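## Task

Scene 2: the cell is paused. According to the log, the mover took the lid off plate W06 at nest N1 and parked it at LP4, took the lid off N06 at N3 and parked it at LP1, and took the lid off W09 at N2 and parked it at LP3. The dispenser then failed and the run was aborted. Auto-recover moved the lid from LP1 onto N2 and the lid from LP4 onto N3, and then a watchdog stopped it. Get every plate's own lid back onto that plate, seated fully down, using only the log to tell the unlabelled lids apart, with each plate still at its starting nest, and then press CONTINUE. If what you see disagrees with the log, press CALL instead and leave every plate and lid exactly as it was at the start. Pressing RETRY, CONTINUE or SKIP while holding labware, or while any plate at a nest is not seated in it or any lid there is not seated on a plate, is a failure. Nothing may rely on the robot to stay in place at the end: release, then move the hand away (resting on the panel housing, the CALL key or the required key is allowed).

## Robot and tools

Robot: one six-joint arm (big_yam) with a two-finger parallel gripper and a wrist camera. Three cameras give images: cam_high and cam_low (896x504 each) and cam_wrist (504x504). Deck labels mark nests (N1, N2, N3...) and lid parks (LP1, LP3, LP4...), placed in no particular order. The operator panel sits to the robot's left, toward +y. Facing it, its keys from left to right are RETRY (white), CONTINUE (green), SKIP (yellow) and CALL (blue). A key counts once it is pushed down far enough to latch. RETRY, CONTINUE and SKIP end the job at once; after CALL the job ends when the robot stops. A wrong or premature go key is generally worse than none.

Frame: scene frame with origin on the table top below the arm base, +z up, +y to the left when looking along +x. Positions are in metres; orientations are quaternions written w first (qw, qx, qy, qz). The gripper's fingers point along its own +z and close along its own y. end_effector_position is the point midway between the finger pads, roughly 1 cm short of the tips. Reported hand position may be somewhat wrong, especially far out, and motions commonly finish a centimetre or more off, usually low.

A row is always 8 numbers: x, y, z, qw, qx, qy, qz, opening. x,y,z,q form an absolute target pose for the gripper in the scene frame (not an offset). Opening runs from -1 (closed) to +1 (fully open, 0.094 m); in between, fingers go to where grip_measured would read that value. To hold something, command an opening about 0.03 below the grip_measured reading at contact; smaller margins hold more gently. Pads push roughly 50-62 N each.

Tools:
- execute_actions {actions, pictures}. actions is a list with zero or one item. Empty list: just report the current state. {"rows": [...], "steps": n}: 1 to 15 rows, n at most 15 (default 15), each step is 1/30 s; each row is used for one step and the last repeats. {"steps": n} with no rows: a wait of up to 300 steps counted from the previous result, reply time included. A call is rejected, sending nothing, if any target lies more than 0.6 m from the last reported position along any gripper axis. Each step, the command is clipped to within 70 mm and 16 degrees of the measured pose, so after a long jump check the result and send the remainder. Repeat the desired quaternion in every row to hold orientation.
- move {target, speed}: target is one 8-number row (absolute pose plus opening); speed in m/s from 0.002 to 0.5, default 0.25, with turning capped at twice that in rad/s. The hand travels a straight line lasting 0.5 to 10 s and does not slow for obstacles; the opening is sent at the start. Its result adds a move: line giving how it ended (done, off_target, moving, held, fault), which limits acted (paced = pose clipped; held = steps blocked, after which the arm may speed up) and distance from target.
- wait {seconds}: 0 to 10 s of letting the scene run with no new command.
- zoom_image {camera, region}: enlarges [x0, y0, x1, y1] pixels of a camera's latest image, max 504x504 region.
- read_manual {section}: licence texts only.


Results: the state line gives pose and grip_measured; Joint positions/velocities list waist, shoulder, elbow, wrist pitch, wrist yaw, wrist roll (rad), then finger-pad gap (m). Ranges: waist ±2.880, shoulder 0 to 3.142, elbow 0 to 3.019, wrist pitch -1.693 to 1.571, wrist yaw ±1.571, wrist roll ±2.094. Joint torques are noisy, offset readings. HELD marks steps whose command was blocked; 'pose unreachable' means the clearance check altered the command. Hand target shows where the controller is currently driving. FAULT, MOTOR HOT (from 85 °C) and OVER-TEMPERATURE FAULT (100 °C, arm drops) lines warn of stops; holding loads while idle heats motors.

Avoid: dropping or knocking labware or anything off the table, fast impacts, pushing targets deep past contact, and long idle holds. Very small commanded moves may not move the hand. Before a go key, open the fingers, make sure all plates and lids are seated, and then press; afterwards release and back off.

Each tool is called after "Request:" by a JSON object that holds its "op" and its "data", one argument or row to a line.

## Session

Request:
{"op": "execute_actions", "data": {
  "actions": []
}}

Scene clock: 0.00 s of 9600.00 s.
end_effector_position=(+0.2882, -0.4425, +0.1651) grip_measured=+1.000 end_effector_quat_wxyz=(-0.450, +0.127, +0.859, -0.208)
Joint positions: [-0.841  2.489  1.677 -1.171  0.177 -0.468  0.094]
Joint velocities: [ 0.005 -0.024 -0.007 -0.017  0.007  0.007  0.   ]
Joint torques (N m, as the arm reports them, + toward a larger angle): no reading
Motor temperatures (°C, as the motors report them): [26 29 26 25 22 26]
Hand target: +0.291, -0.443, +0.164; -0.449, +0.126, +0.860, -0.209

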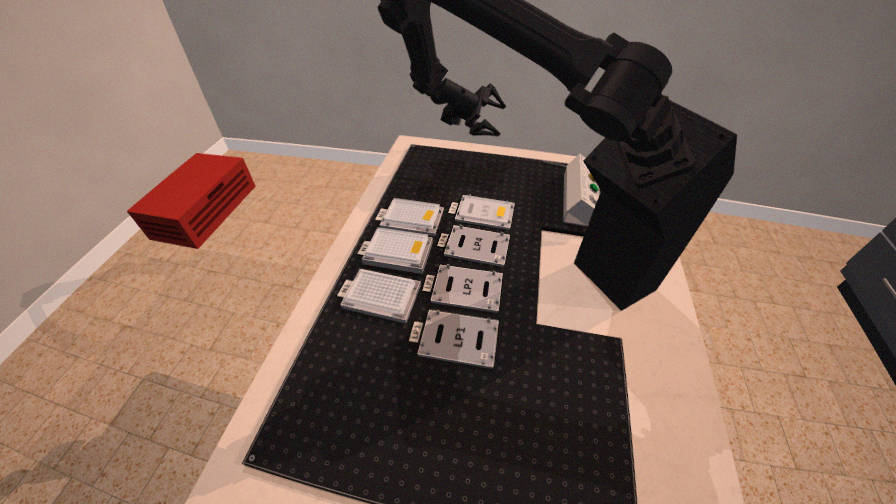

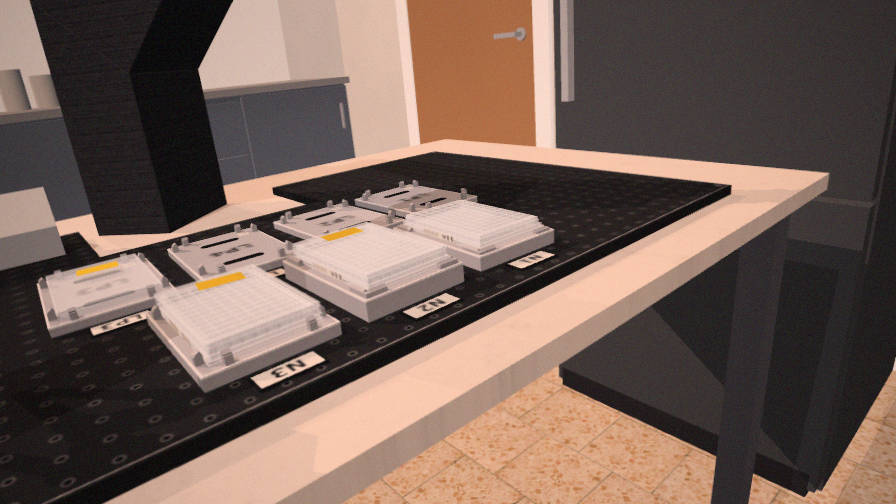

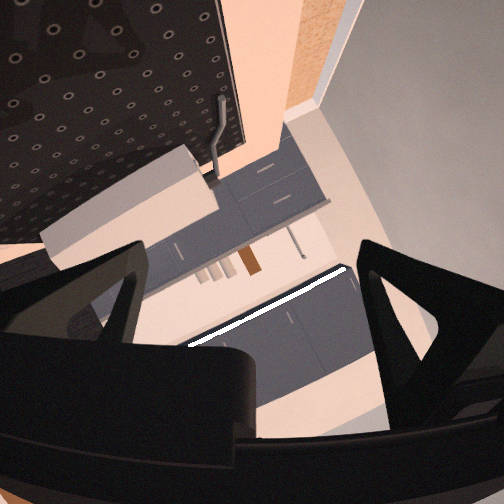

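Request:
{"op": "zoom_image", "data": {
  "camera": "cam_low",
  "region": [280, 200, 480, 300]
}}

Request:
{"op": "zoom_image", "data": {
  "camera": "cam_low",
  "region": [30, 250, 230, 390]
}}

Request:
{"op": "zoom_image", "data": {
  "camera": "cam_high",
  "region": [330, 185, 530, 375]
}}

Region (280, 200, 480, 300) of cam_low's 896x504 image, scaled by 2.520, with more detail than that image has.

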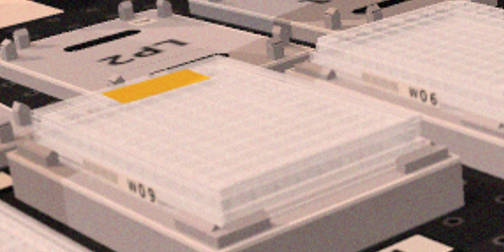

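Region (30, 250, 230, 390) of cam_low's 896x504 image, scaled by 2.520, with more detail than that image has; it fills the top 353 rows of this view, and the rest is white.

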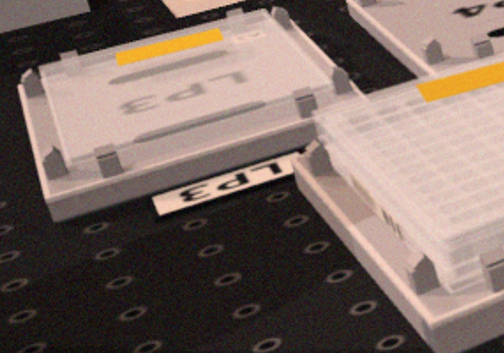

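Region (330, 185, 530, 375) of cam_high's 896x504 image, scaled by 2.520, with more detail than that image has; it fills the top 479 rows of this view, and the rest is white.

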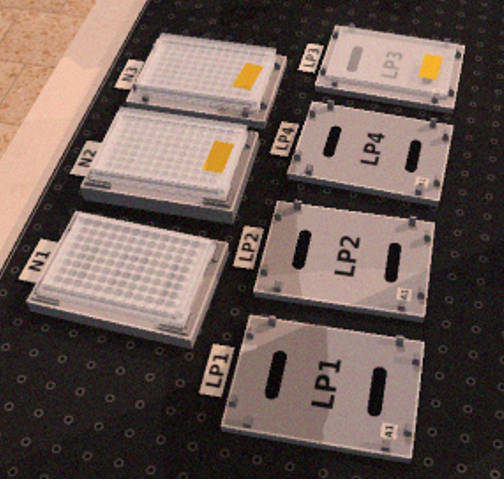

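Request:
{"op": "move", "data": {
  "target": [0.46, -0.24, 0.09, 0, 0, 1, 0, 1.0],
  "speed": 0.25
}}

Request:
{"op": "zoom_image", "data": {
  "camera": "cam_wrist",
  "region": [0, 80, 200, 280]
}}

Scene clock: 19.77 s of 9600.00 s.
end_effector_position=(+0.4493, -0.2446, +0.0898) grip_measured=+1.000 end_effector_quat_wxyz=(-0.008, +0.008, +1.000, +0.009)
Joint positions: [-0.648  2.105  1.175 -0.332 -0.663 -0.348  0.094]
Joint velocities: [-0.005 -0.005 -0.012 -0.002 -0.066  0.007  0.   ]
Joint torques (N m, as the arm reports them, + toward a larger angle): [ -8.65 -14.94   1.83   0.9   -0.11   0.17]
Motor temperatures (°C, as the motors report them): [27 30 26 25 23 26]
Hand target: +0.456, -0.236, +0.091; -0.003, +0.003, +1.000, +0.010
Off the commanded pose: 0.012 m, 2 deg.
After step 90, 14.20 s passed at rest.
move: off_target

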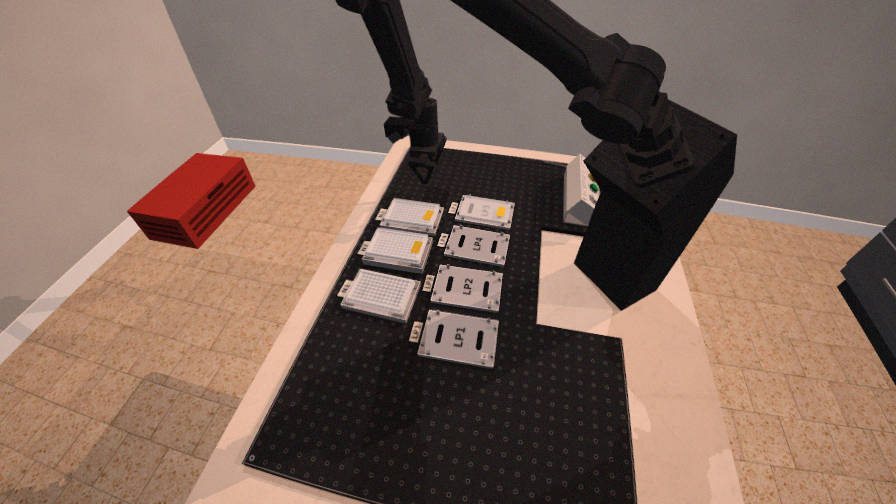

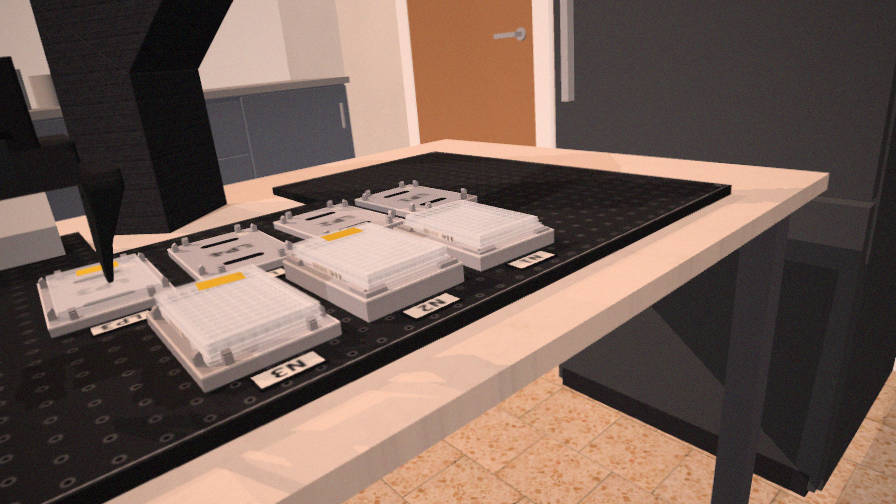

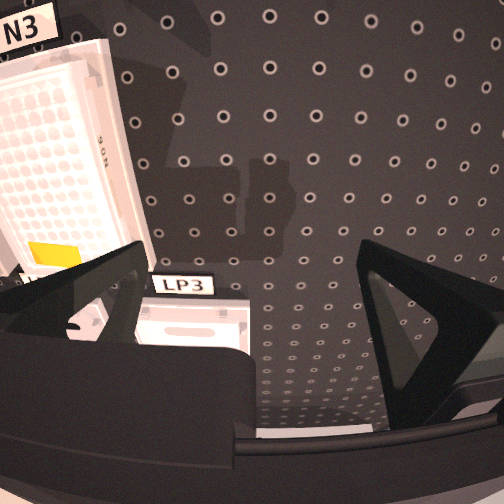

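Region (0, 80, 200, 280) of cam_wrist's 504x504 image, scaled by 2.520, with more detail than that image has.

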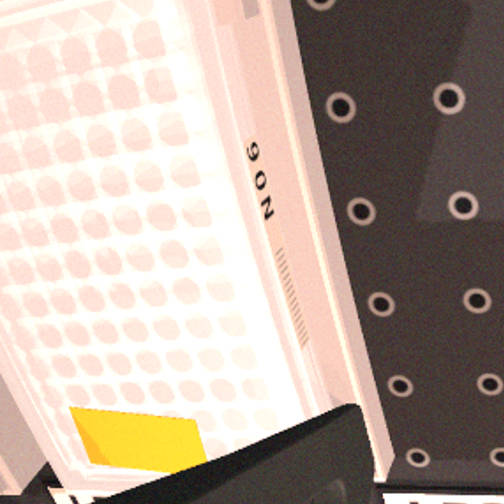

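Request:
{"op": "zoom_image", "data": {
  "camera": "cam_wrist",
  "region": [80, 125, 130, 175]
}}

Request:
{"op": "move", "data": {
  "target": [0.468, -0.115, 0.10, 0, 0.0, 1, 0, 1.0],
  "speed": 0.15
}}

Region (80, 125, 130, 175) of cam_wrist's 504x504 image, scaled by 10.080, with more detail than that image has.

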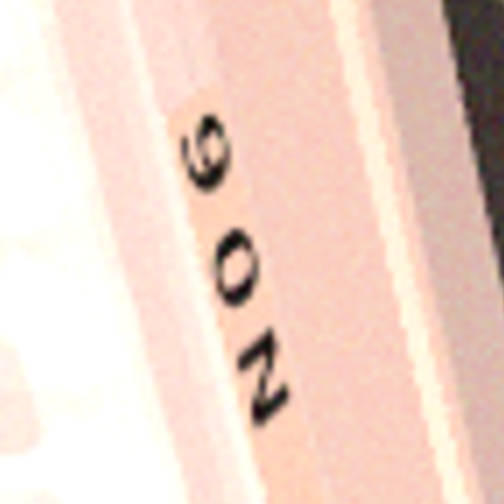

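Scene clock: 29.63 s of 9600.00 s.
end_effector_position=(+0.4632, -0.1190, +0.0993) grip_measured=+1.000 end_effector_quat_wxyz=(-0.005, +0.000, +1.000, +0.002)
Joint positions: [-0.45   1.869  0.996 -0.245 -0.576 -0.13   0.094]
Joint velocities: [ 0.005 -0.005  0.002  0.012  0.037 -0.066  0.   ]
Joint torques (N m, as the arm reports them, + toward a larger angle): [ -7.14 -13.95   1.34   0.91   0.03   0.18]
Motor temperatures (°C, as the motors report them): [27 30 26 26 23 26]
Hand target: +0.465, -0.114, +0.101; -0.000, -0.000, +1.000, +0.002
Off the commanded pose: 0.006 m, 1 deg.
After step 90, 5.57 s passed at rest.
move: done

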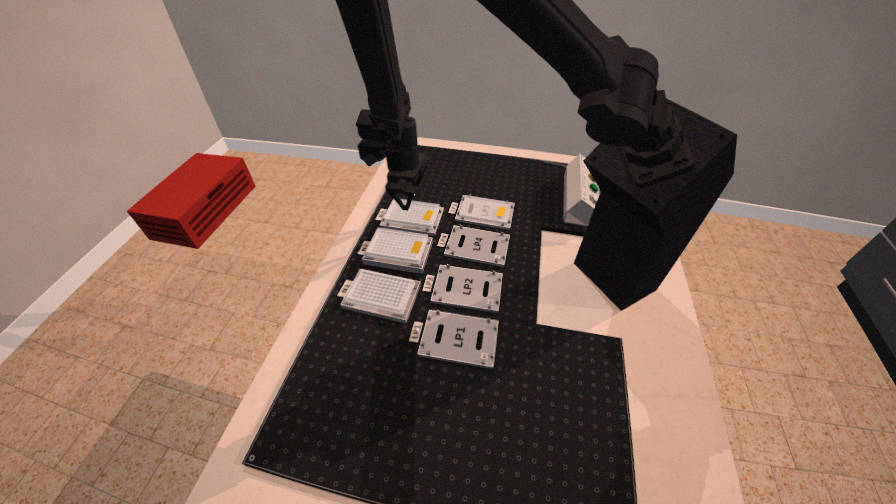

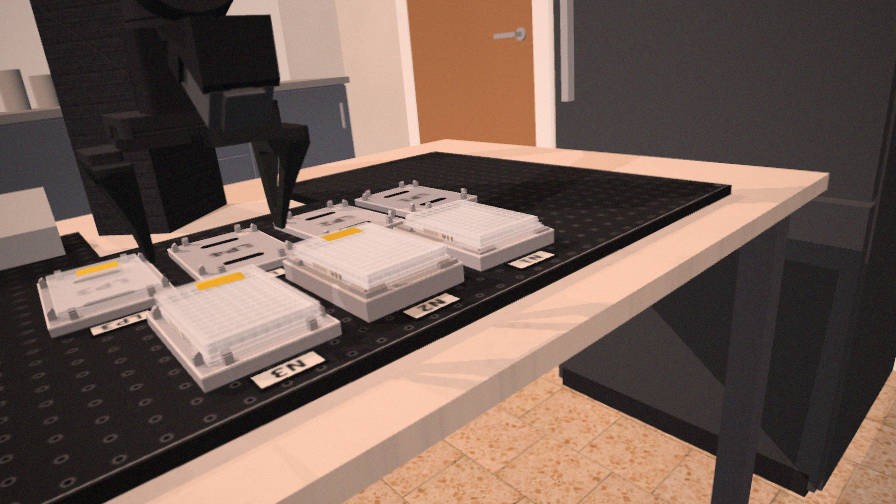

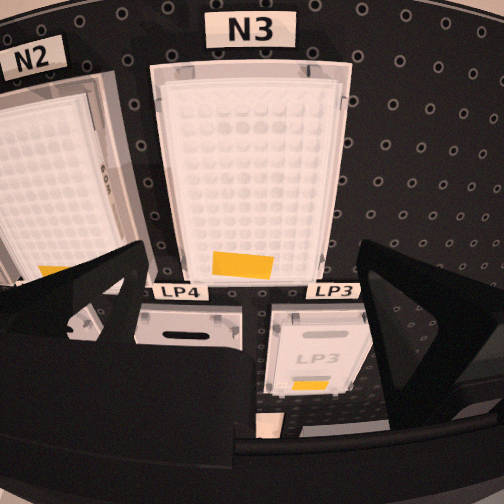

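Request:
{"op": "move", "data": {
  "target": [0.470, -0.1155, 0.058, 0, -0.002, 1, 0, 1.0],
  "speed": 0.04
}}

Request:
{"op": "zoom_image", "data": {
  "camera": "cam_wrist",
  "region": [90, 60, 420, 360]
}}

Scene clock: 42.43 s of 9600.00 s.
end_effector_position=(+0.4690, -0.1186, +0.0693) grip_measured=+1.000 end_effector_quat_wxyz=(+0.002, +0.000, +1.000, -0.002)
Joint positions: [-0.413  1.935  1.026 -0.172 -0.553 -0.082  0.094]
Joint velocities: [-0.005 -0.005 -0.002  0.002  0.037 -0.007  0.   ]
Joint torques (N m, as the arm reports them, + toward a larger angle): [ -6.89 -10.12   3.09   0.86   0.07   0.15]
Motor temperatures (°C, as the motors report them): [27 30 26 26 23 26]
Hand target: +0.470, -0.115, +0.058; -0.000, -0.002, +1.000, +0.000
Off the commanded pose: 0.012 m, 0 deg.
After step 90, 8.43 s passed at rest.
move: off_target

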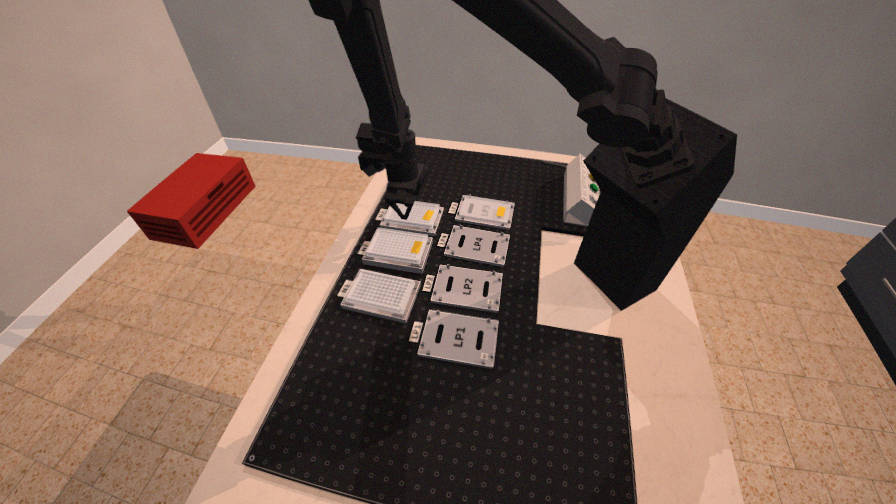

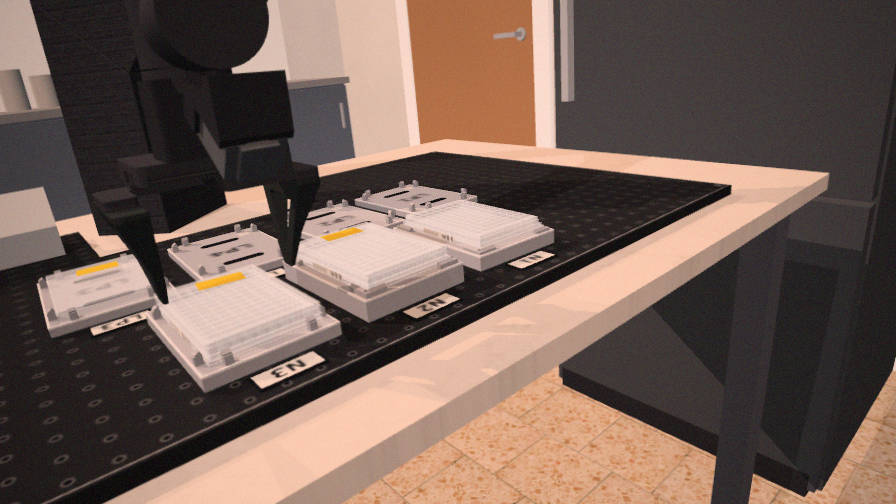

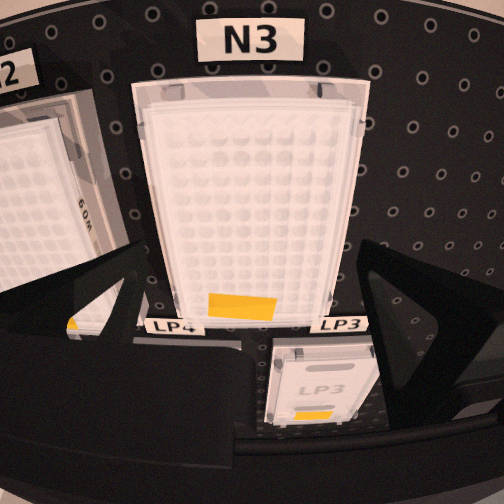

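Region (90, 60, 420, 360) of cam_wrist's 504x504 image, scaled by 1.527, with more detail than that image has; it fills the top 458 rows of this view, and the rest is white.

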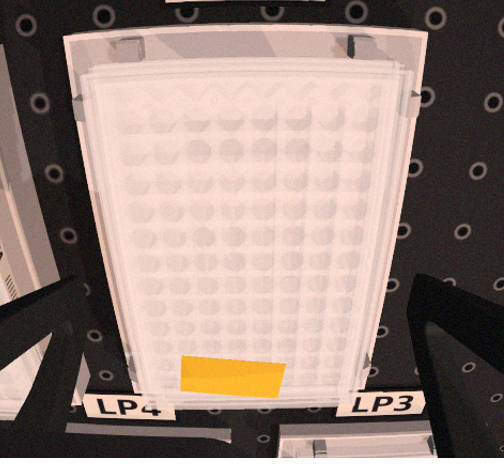

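Request:
{"op": "move", "data": {
  "target": [0.469, -0.1155, 0.040, 0, -0.004, 1, 0, 1.0],
  "speed": 0.025
}}

Request:
{"op": "zoom_image", "data": {
  "camera": "cam_wrist",
  "region": [90, 60, 420, 360]
}}

Request:
{"op": "zoom_image", "data": {
  "camera": "cam_low",
  "region": [130, 240, 350, 380]
}}

Scene clock: 58.93 s of 9600.00 s.
end_effector_position=(+0.4692, -0.1192, +0.0519) grip_measured=+1.000 end_effector_quat_wxyz=(+0.003, -0.002, +1.000, -0.003)
Joint positions: [-0.395  1.976  1.044 -0.137 -0.544 -0.068  0.094]
Joint velocities: [-0.005  0.005 -0.002 -0.002 -0.022 -0.007  0.   ]
Joint torques (N m, as the arm reports them, + toward a larger angle): [ -6.75 -10.73   2.93   0.97   0.05   0.13]
Motor temperatures (°C, as the motors report them): [27 30 26 26 23 26]
Hand target: +0.469, -0.115, +0.040; -0.000, -0.004, +1.000, +0.000
Off the commanded pose: 0.012 m, 0 deg.
After step 90, 12.03 s passed at rest.
move: off_target

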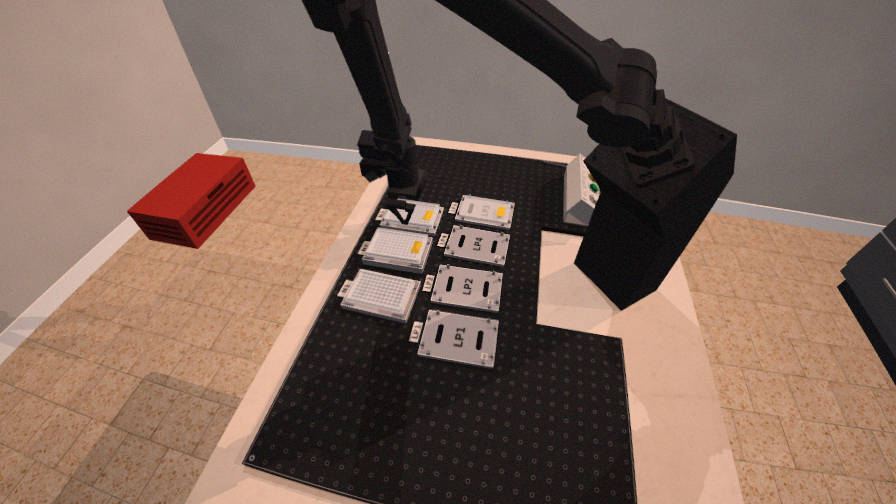

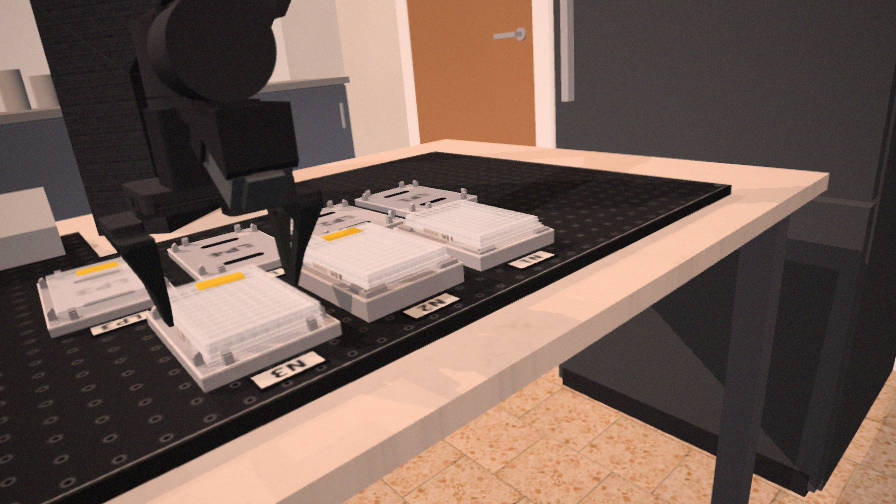

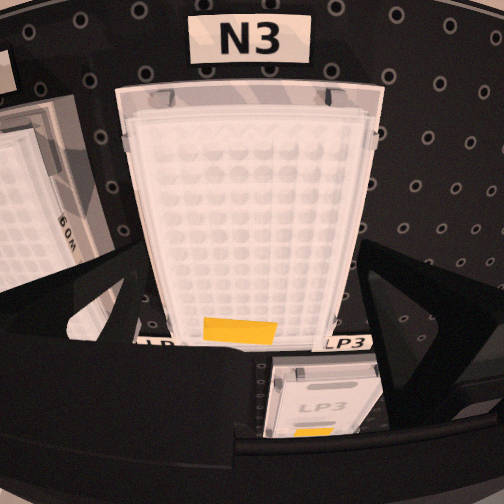

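Region (90, 60, 420, 360) of cam_wrist's 504x504 image, scaled by 1.527, with more detail than that image has; it fills the top 458 rows of this view, and the rest is white.

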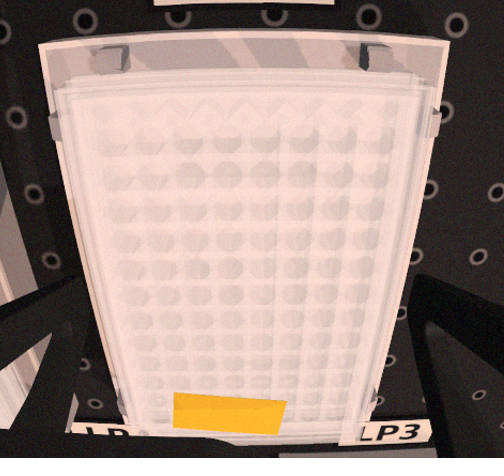

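Region (130, 240, 350, 380) of cam_low's 896x504 image, scaled by 2.291, with more detail than that image has; it fills the top 321 rows of this view, and the rest is white.

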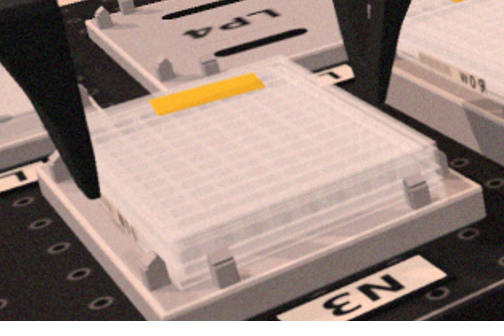

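Request:
{"op": "execute_actions", "data": {
  "actions": [
    {"rows": [[0.468,-0.1148,0.0393,0,-0.004,1,0,1],[0.468,-0.1148,0.0386,0,-0.004,1,0,1],[0.468,-0.1148,0.038,0,-0.004,1,0,1],[0.468,-0.1148,0.0374,0,-0.004,1,0,1],[0.468,-0.1148,0.0368,0,-0.004,1,0,1]], "steps": 15}
  ],
  "pictures": false
}}

Scene clock: 71.57 s of 9600.00 s.
end_effector_position=(+0.4684, -0.1189, +0.0491) grip_measured=+1.000 end_effector_quat_wxyz=(+0.003, -0.002, +1.000, -0.003)
Joint positions: [-0.392  1.982  1.044 -0.129 -0.541 -0.063  0.094]
Joint velocities: [-0.015 -0.015 -0.017 -0.007  0.007 -0.066  0.   ]
Joint torques (N m, as the arm reports them, + toward a larger angle): [ -6.45 -11.17   2.65   0.93   0.12   0.16]
Motor temperatures (°C, as the motors report them): [27 30 26 26 23 26]
Hand target: +0.468, -0.115, +0.037; -0.000, -0.004, +1.000, -0.000
Off the commanded pose: 0.013 m, 1 deg.
Steps of this call (steps 1 to 90: nothing new was sent; then 9.13 s passed at rest; steps 91 to 105: all 15 steps of this action). Readings (end_effector_position):
91: (+0.4694, -0.1192, +0.0519)
92: (+0.4696, -0.1193, +0.0519)
94: (+0.4700, -0.1194, +0.0516)
98: (+0.4695, -0.1192, +0.0503)
105: the state above

Request:
{"op": "execute_actions", "data": {
  "actions": [
    {"rows": [[0.468,-0.1146,0.036,0,-0.004,1,0,1],[0.468,-0.1146,0.0355,0,-0.004,1,0,1]], "steps": 15}
  ],
  "pictures": false
}}

Scene clock: 78.87 s of 9600.00 s.
end_effector_position=(+0.4681, -0.1190, +0.0483) grip_measured=+1.000 end_effector_quat_wxyz=(+0.003, -0.001, +1.000, -0.003)
Joint positions: [-0.391  1.984  1.044 -0.127 -0.541 -0.061  0.094]
Joint velocities: [-0.005 -0.024  0.002  0.002 -0.051  0.007  0.   ]
Joint torques (N m, as the arm reports them, + toward a larger angle): [ -6.61 -10.9    2.69   0.79   0.08   0.19]
Motor temperatures (°C, as the motors report them): [27 30 26 26 23 26]
Hand target: +0.468, -0.114, +0.036; -0.000, -0.004, +1.000, +0.000
Off the commanded pose: 0.013 m, 1 deg.
Steps of this call (steps 1 to 90: nothing new was sent; then 3.80 s passed at rest; steps 91 to 105: all 15 steps of this action). Readings (end_effector_position):
91: (+0.4684, -0.1189, +0.0491)
92: (+0.4683, -0.1191, +0.0490)
94: (+0.4685, -0.1190, +0.0487)
98: (+0.4681, -0.1190, +0.0483)
105: the state above

Request:
{"op": "execute_actions", "data": {
  "actions": [
    {"rows": [[0.468,-0.120,0.053,0,-0.002,1,0,1],[0.468,-0.120,0.053,0,-0.002,1,0,1],[0.468,-0.120,0.053,0,-0.002,1,0,1],[0.468,-0.120,0.053,0,-0.002,1,0,1],[0.468,-0.120,0.053,0,-0.002,1,0,1],[0.468,-0.120,0.053,0,-0.002,1,0,0.80]], "steps": 15}
  ]
}}

Request:
{"op": "zoom_image", "data": {
  "camera": "cam_wrist",
  "region": [90, 60, 420, 360]
}}

Scene clock: 88.13 s of 9600.00 s.
end_effector_position=(+0.4663, -0.1179, +0.0484) grip_measured=+0.810 end_effector_quat_wxyz=(-0.000, -0.001, +1.000, +0.000)
Joint positions: [-0.391  1.984  1.044 -0.135 -0.548 -0.065  0.085]
Joint velocities: [ 0.015 -0.005  0.007  0.002  0.022 -0.066 -0.   ]
Joint torques (N m, as the arm reports them, + toward a larger angle): [ -8.06 -14.15   1.42  -0.2   -0.19  -0.06]
Motor temperatures (°C, as the motors report them): [27 30 26 26 23 26]
Hand target: +0.468, -0.120, +0.053; +0.000, -0.002, +1.000, -0.000
Off the commanded pose: 0.005 m, 0 deg.
Steps of this call (steps 1 to 90: nothing new was sent; then 5.77 s passed at rest; steps 91 to 105: all 15 steps of this action). Readings (end_effector_position):
91: (+0.4679, -0.1184, +0.0483)
92: (+0.4673, -0.1179, +0.0483)
94: (+0.4665, -0.1176, +0.0483)
98: (+0.4663, -0.1180, +0.0484)
105: the state above

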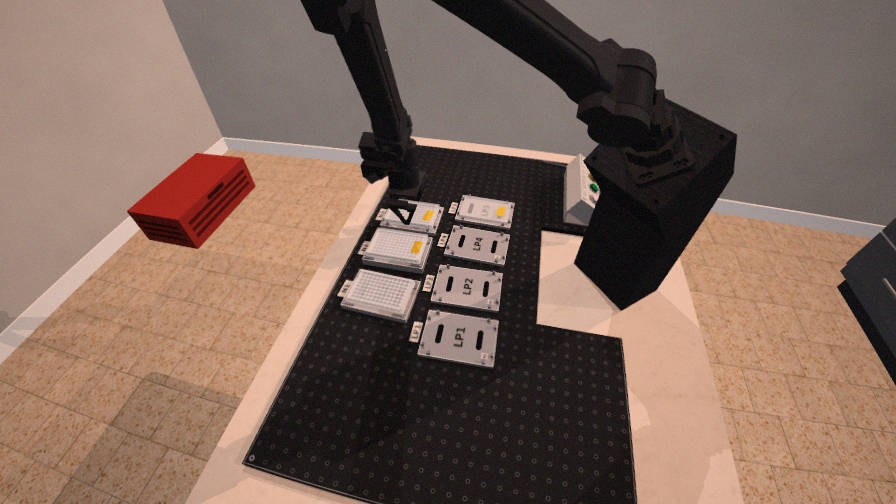

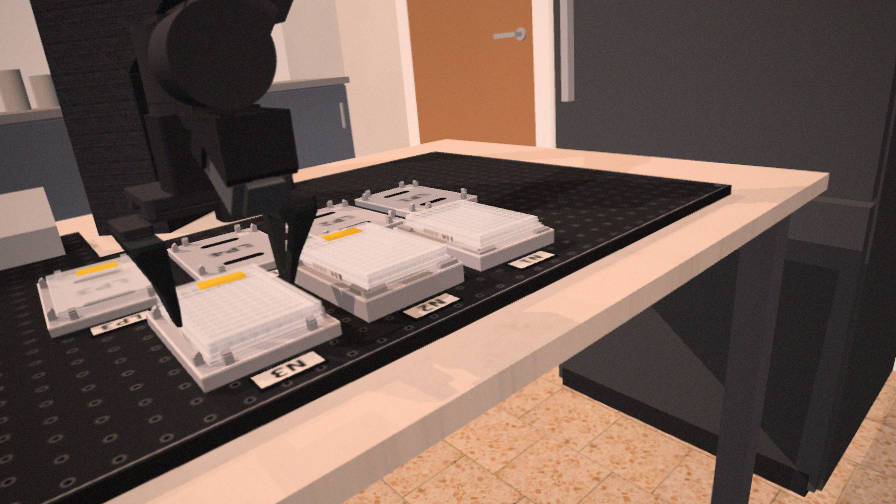

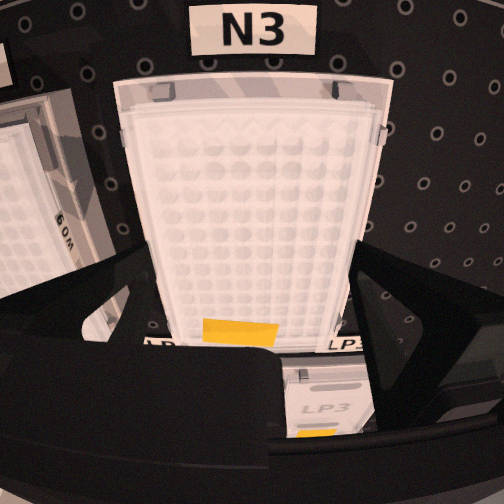

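Region (90, 60, 420, 360) of cam_wrist's 504x504 image, scaled by 1.527, with more detail than that image has; it fills the top 458 rows of this view, and the rest is white.

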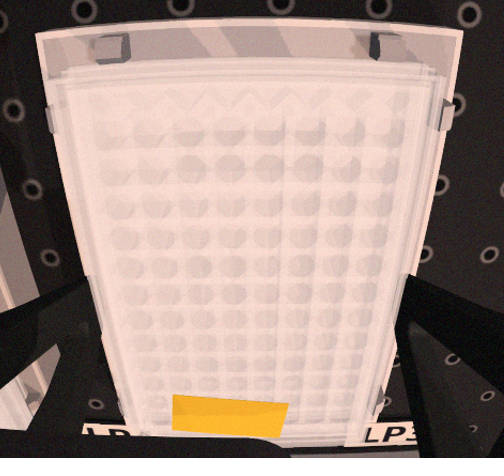

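Request:
{"op": "execute_actions", "data": {
  "actions": [
    {"rows": [[0.4665,-0.1215,0.055,0,-0.002,1,0,0.795],[0.4665,-0.1215,0.0565,0,-0.002,1,0,0.795],[0.4665,-0.1215,0.058,0,-0.002,1,0,0.795],[0.4665,-0.1215,0.0595,0,-0.002,1,0,0.795],[0.4665,-0.1215,0.061,0,-0.002,1,0,0.795],[0.4665,-0.1215,0.0625,0,-0.002,1,0,0.795],[0.4665,-0.1215,0.064,0,-0.002,1,0,0.795],[0.4665,-0.1215,0.0655,0,-0.002,1,0,0.795],[0.4665,-0.1215,0.067,0,-0.002,1,0,0.795],[0.4665,-0.1215,0.0685,0,-0.002,1,0,0.795],[0.4665,-0.1215,0.070,0,-0.002,1,0,0.795],[0.4665,-0.1215,0.0715,0,-0.002,1,0,0.795],[0.4665,-0.1215,0.073,0,-0.002,1,0,0.795],[0.4665,-0.1215,0.0745,0,-0.002,1,0,0.795],[0.4665,-0.1215,0.076,0,-0.002,1,0,0.795]], "steps": 15}
  ],
  "pictures": false
}}

Request:
{"op": "move", "data": {
  "target": [0.4665, -0.1215, 0.115, 0, -0.002, 1, 0, 0.79],
  "speed": 0.06
}}

Request:
{"op": "move", "data": {
  "target": [0.462, 0.145, 0.11, 0, 0, 1, 0, 0.79],
  "speed": 0.15
}}

Request:
{"op": "move", "data": {
  "target": [0.462, 0.146, 0.07, 0, 0, 1, 0, 0.79],
  "speed": 0.03
}}

Request:
{"op": "zoom_image", "data": {
  "camera": "cam_wrist",
  "region": [90, 60, 420, 360]
}}

Scene clock: 109.90 s of 9600.00 s.
end_effector_position=(+0.4644, -0.1181, +0.0627) grip_measured=+0.806 end_effector_quat_wxyz=(-0.003, -0.000, +1.000, +0.003)
Joint positions: [-0.409  1.952  1.029 -0.169 -0.56  -0.086  0.085]
Joint velocities: [-0.054 -0.112 -0.066 -0.1   -0.022  0.081  0.   ]
Joint torques (N m, as the arm reports them, + toward a larger angle): [ -8.64 -14.26   0.8   -0.2   -0.17  -0.08]
Motor temperatures (°C, as the motors report them): [27 30 26 25 23 26]
Hand target: +0.466, -0.122, +0.075; +0.000, -0.002, +1.000, -0.000
Off the commanded pose: 0.014 m, 1 deg.
Steps of this call (steps 1 to 90: nothing new was sent; then 18.27 s passed at rest; steps 91 to 105: all 15 steps of this action). Readings (end_effector_position):
91: (+0.4663, -0.1178, +0.0484)
92: (+0.4663, -0.1179, +0.0485)
94: (+0.4657, -0.1181, +0.0488)
98: (+0.4650, -0.1180, +0.0511)
105: the state above

Scene clock: 111.33 s of 9600.00 s.
end_effector_position=(+0.4669, -0.1197, +0.1071) grip_measured=+0.803 end_effector_quat_wxyz=(-0.001, -0.002, +1.000, +0.001)
Joint positions: [-0.46   1.853  0.996 -0.259 -0.581 -0.14   0.085]
Joint velocities: [ 0.005 -0.015 -0.012  0.022 -0.051  0.007 -0.   ]
Joint torques (N m, as the arm reports them, + toward a larger angle): [ -8.2  -14.62   1.61  -0.03  -0.17  -0.14]
Motor temperatures (°C, as the motors report them): [27 30 26 25 23 26]
Hand target: +0.466, -0.122, +0.115; +0.000, -0.002, +1.000, -0.000
Off the commanded pose: 0.008 m, 0 deg.
move: done

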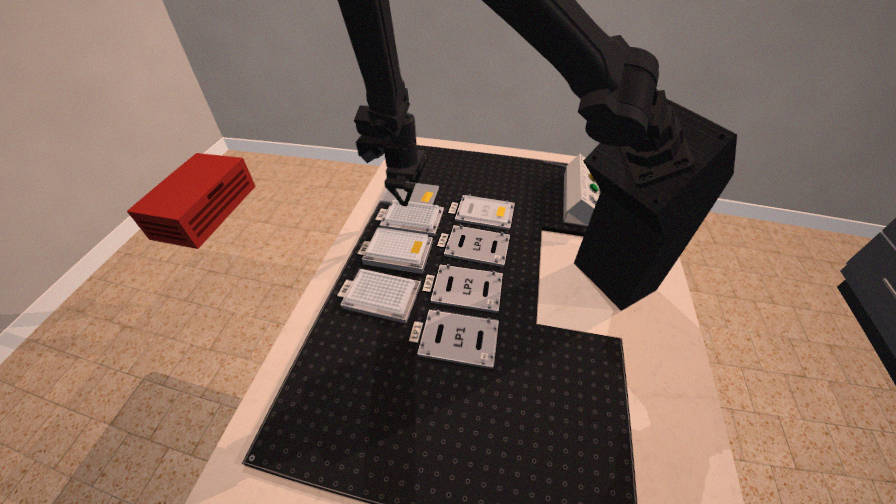

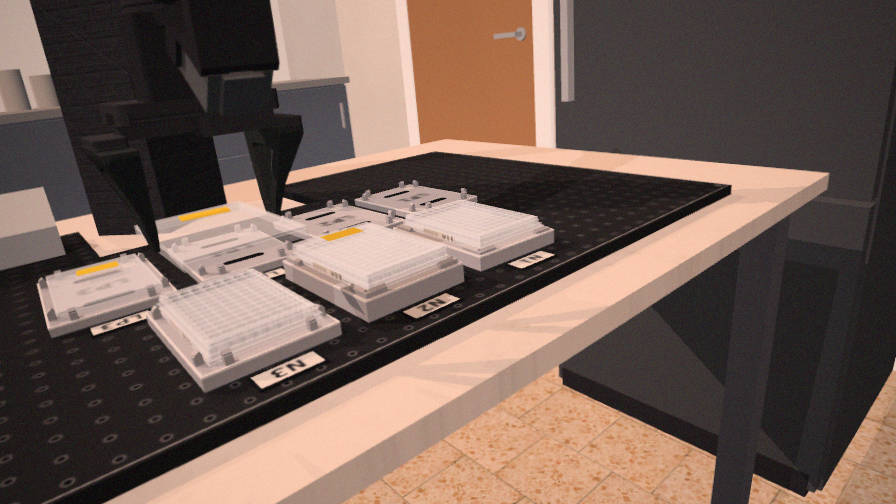

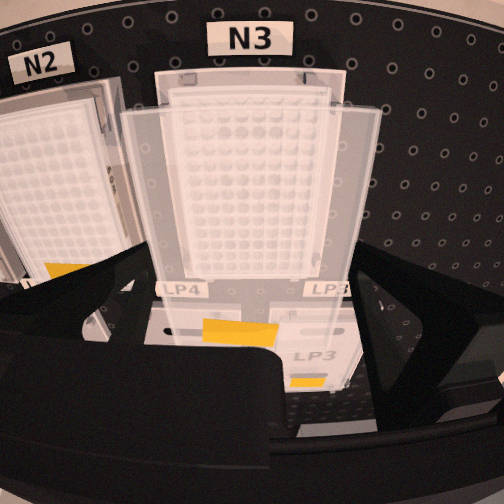

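Scene clock: 113.57 s of 9600.00 s.
end_effector_position=(+0.4456, +0.1387, +0.1055) grip_measured=+0.803 end_effector_quat_wxyz=(-0.011, -0.001, +1.000, -0.000)
Joint positions: [ 0.068  1.536  0.882 -0.268 -0.298  0.348  0.085]
Joint velocities: [-0.005 -0.005  0.012  0.002 -0.037  0.022 -0.002]
Joint torques (N m, as the arm reports them, + toward a larger angle): [ -4.04 -14.94   4.1   -0.21   0.09   0.15]
Motor temperatures (°C, as the motors report them): [27 30 26 25 23 26]
Hand target: +0.457, +0.146, +0.113; -0.001, +0.002, +1.000, +0.003
Off the commanded pose: 0.018 m, 1 deg.
move: off_target

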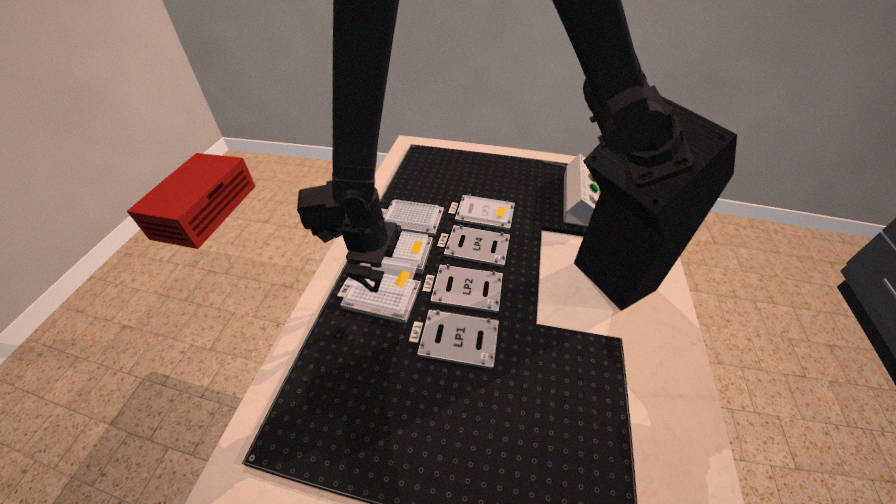

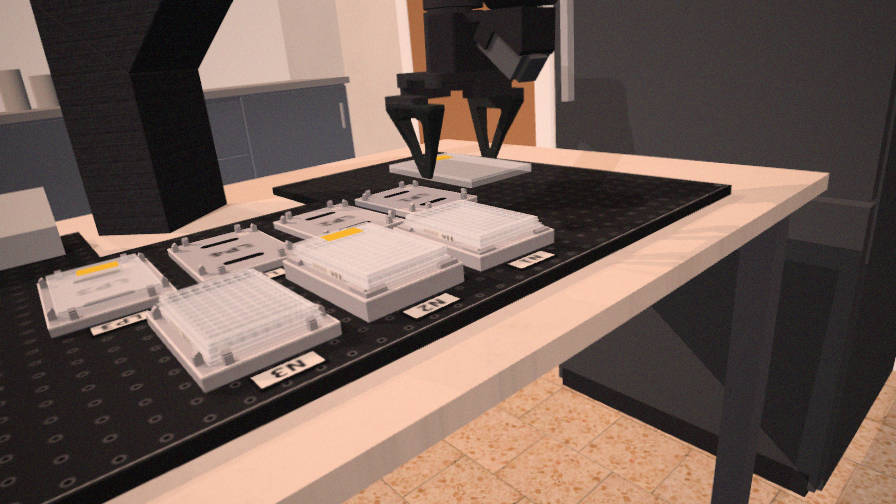

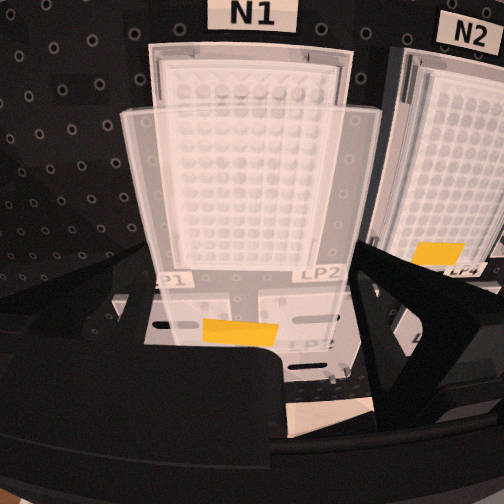

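Scene clock: 115.17 s of 9600.00 s.
end_effector_position=(+0.4602, +0.1409, +0.0792) grip_measured=+0.803 end_effector_quat_wxyz=(-0.000, +0.000, +1.000, -0.003)
Joint positions: [ 0.082  1.615  0.934 -0.219 -0.276  0.368  0.085]
Joint velocities: [ 0.015 -0.005 -0.007  0.002 -0.051 -0.022 -0.001]
Joint torques (N m, as the arm reports them, + toward a larger angle): [ -3.18 -12.49   3.75   0.99   0.09   0.14]
Motor temperatures (°C, as the motors report them): [27 30 26 25 23 26]
Hand target: +0.462, +0.147, +0.070; -0.000, -0.000, +1.000, +0.000
Off the commanded pose: 0.011 m, 0 deg.
move: off_target

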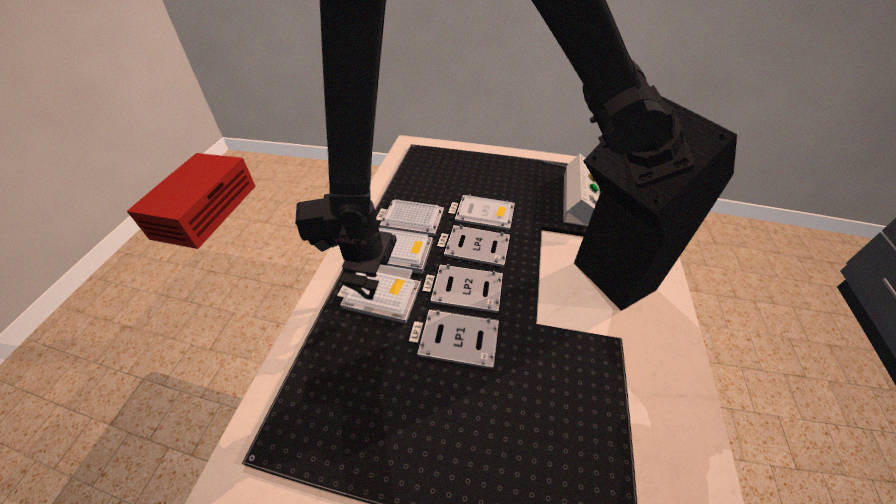

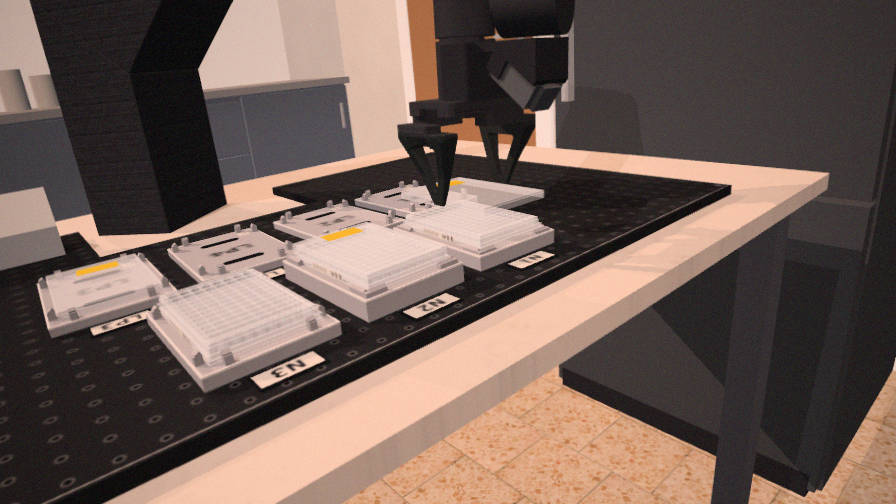

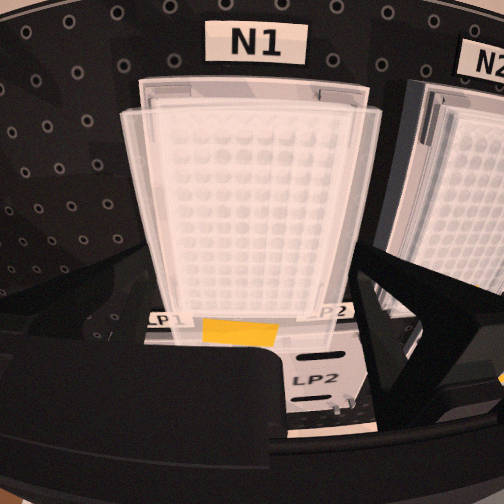

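Region (90, 60, 420, 360) of cam_wrist's 504x504 image, scaled by 1.527, with more detail than that image has; it fills the top 458 rows of this view, and the rest is white.

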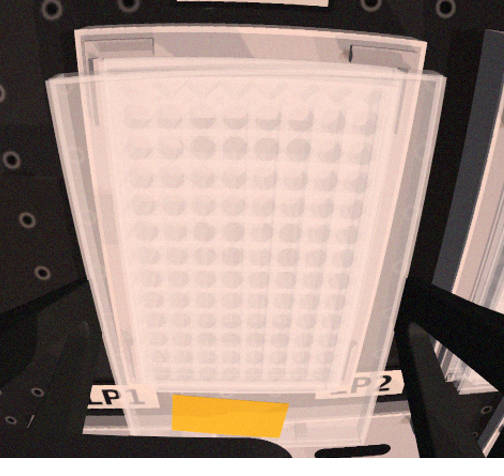

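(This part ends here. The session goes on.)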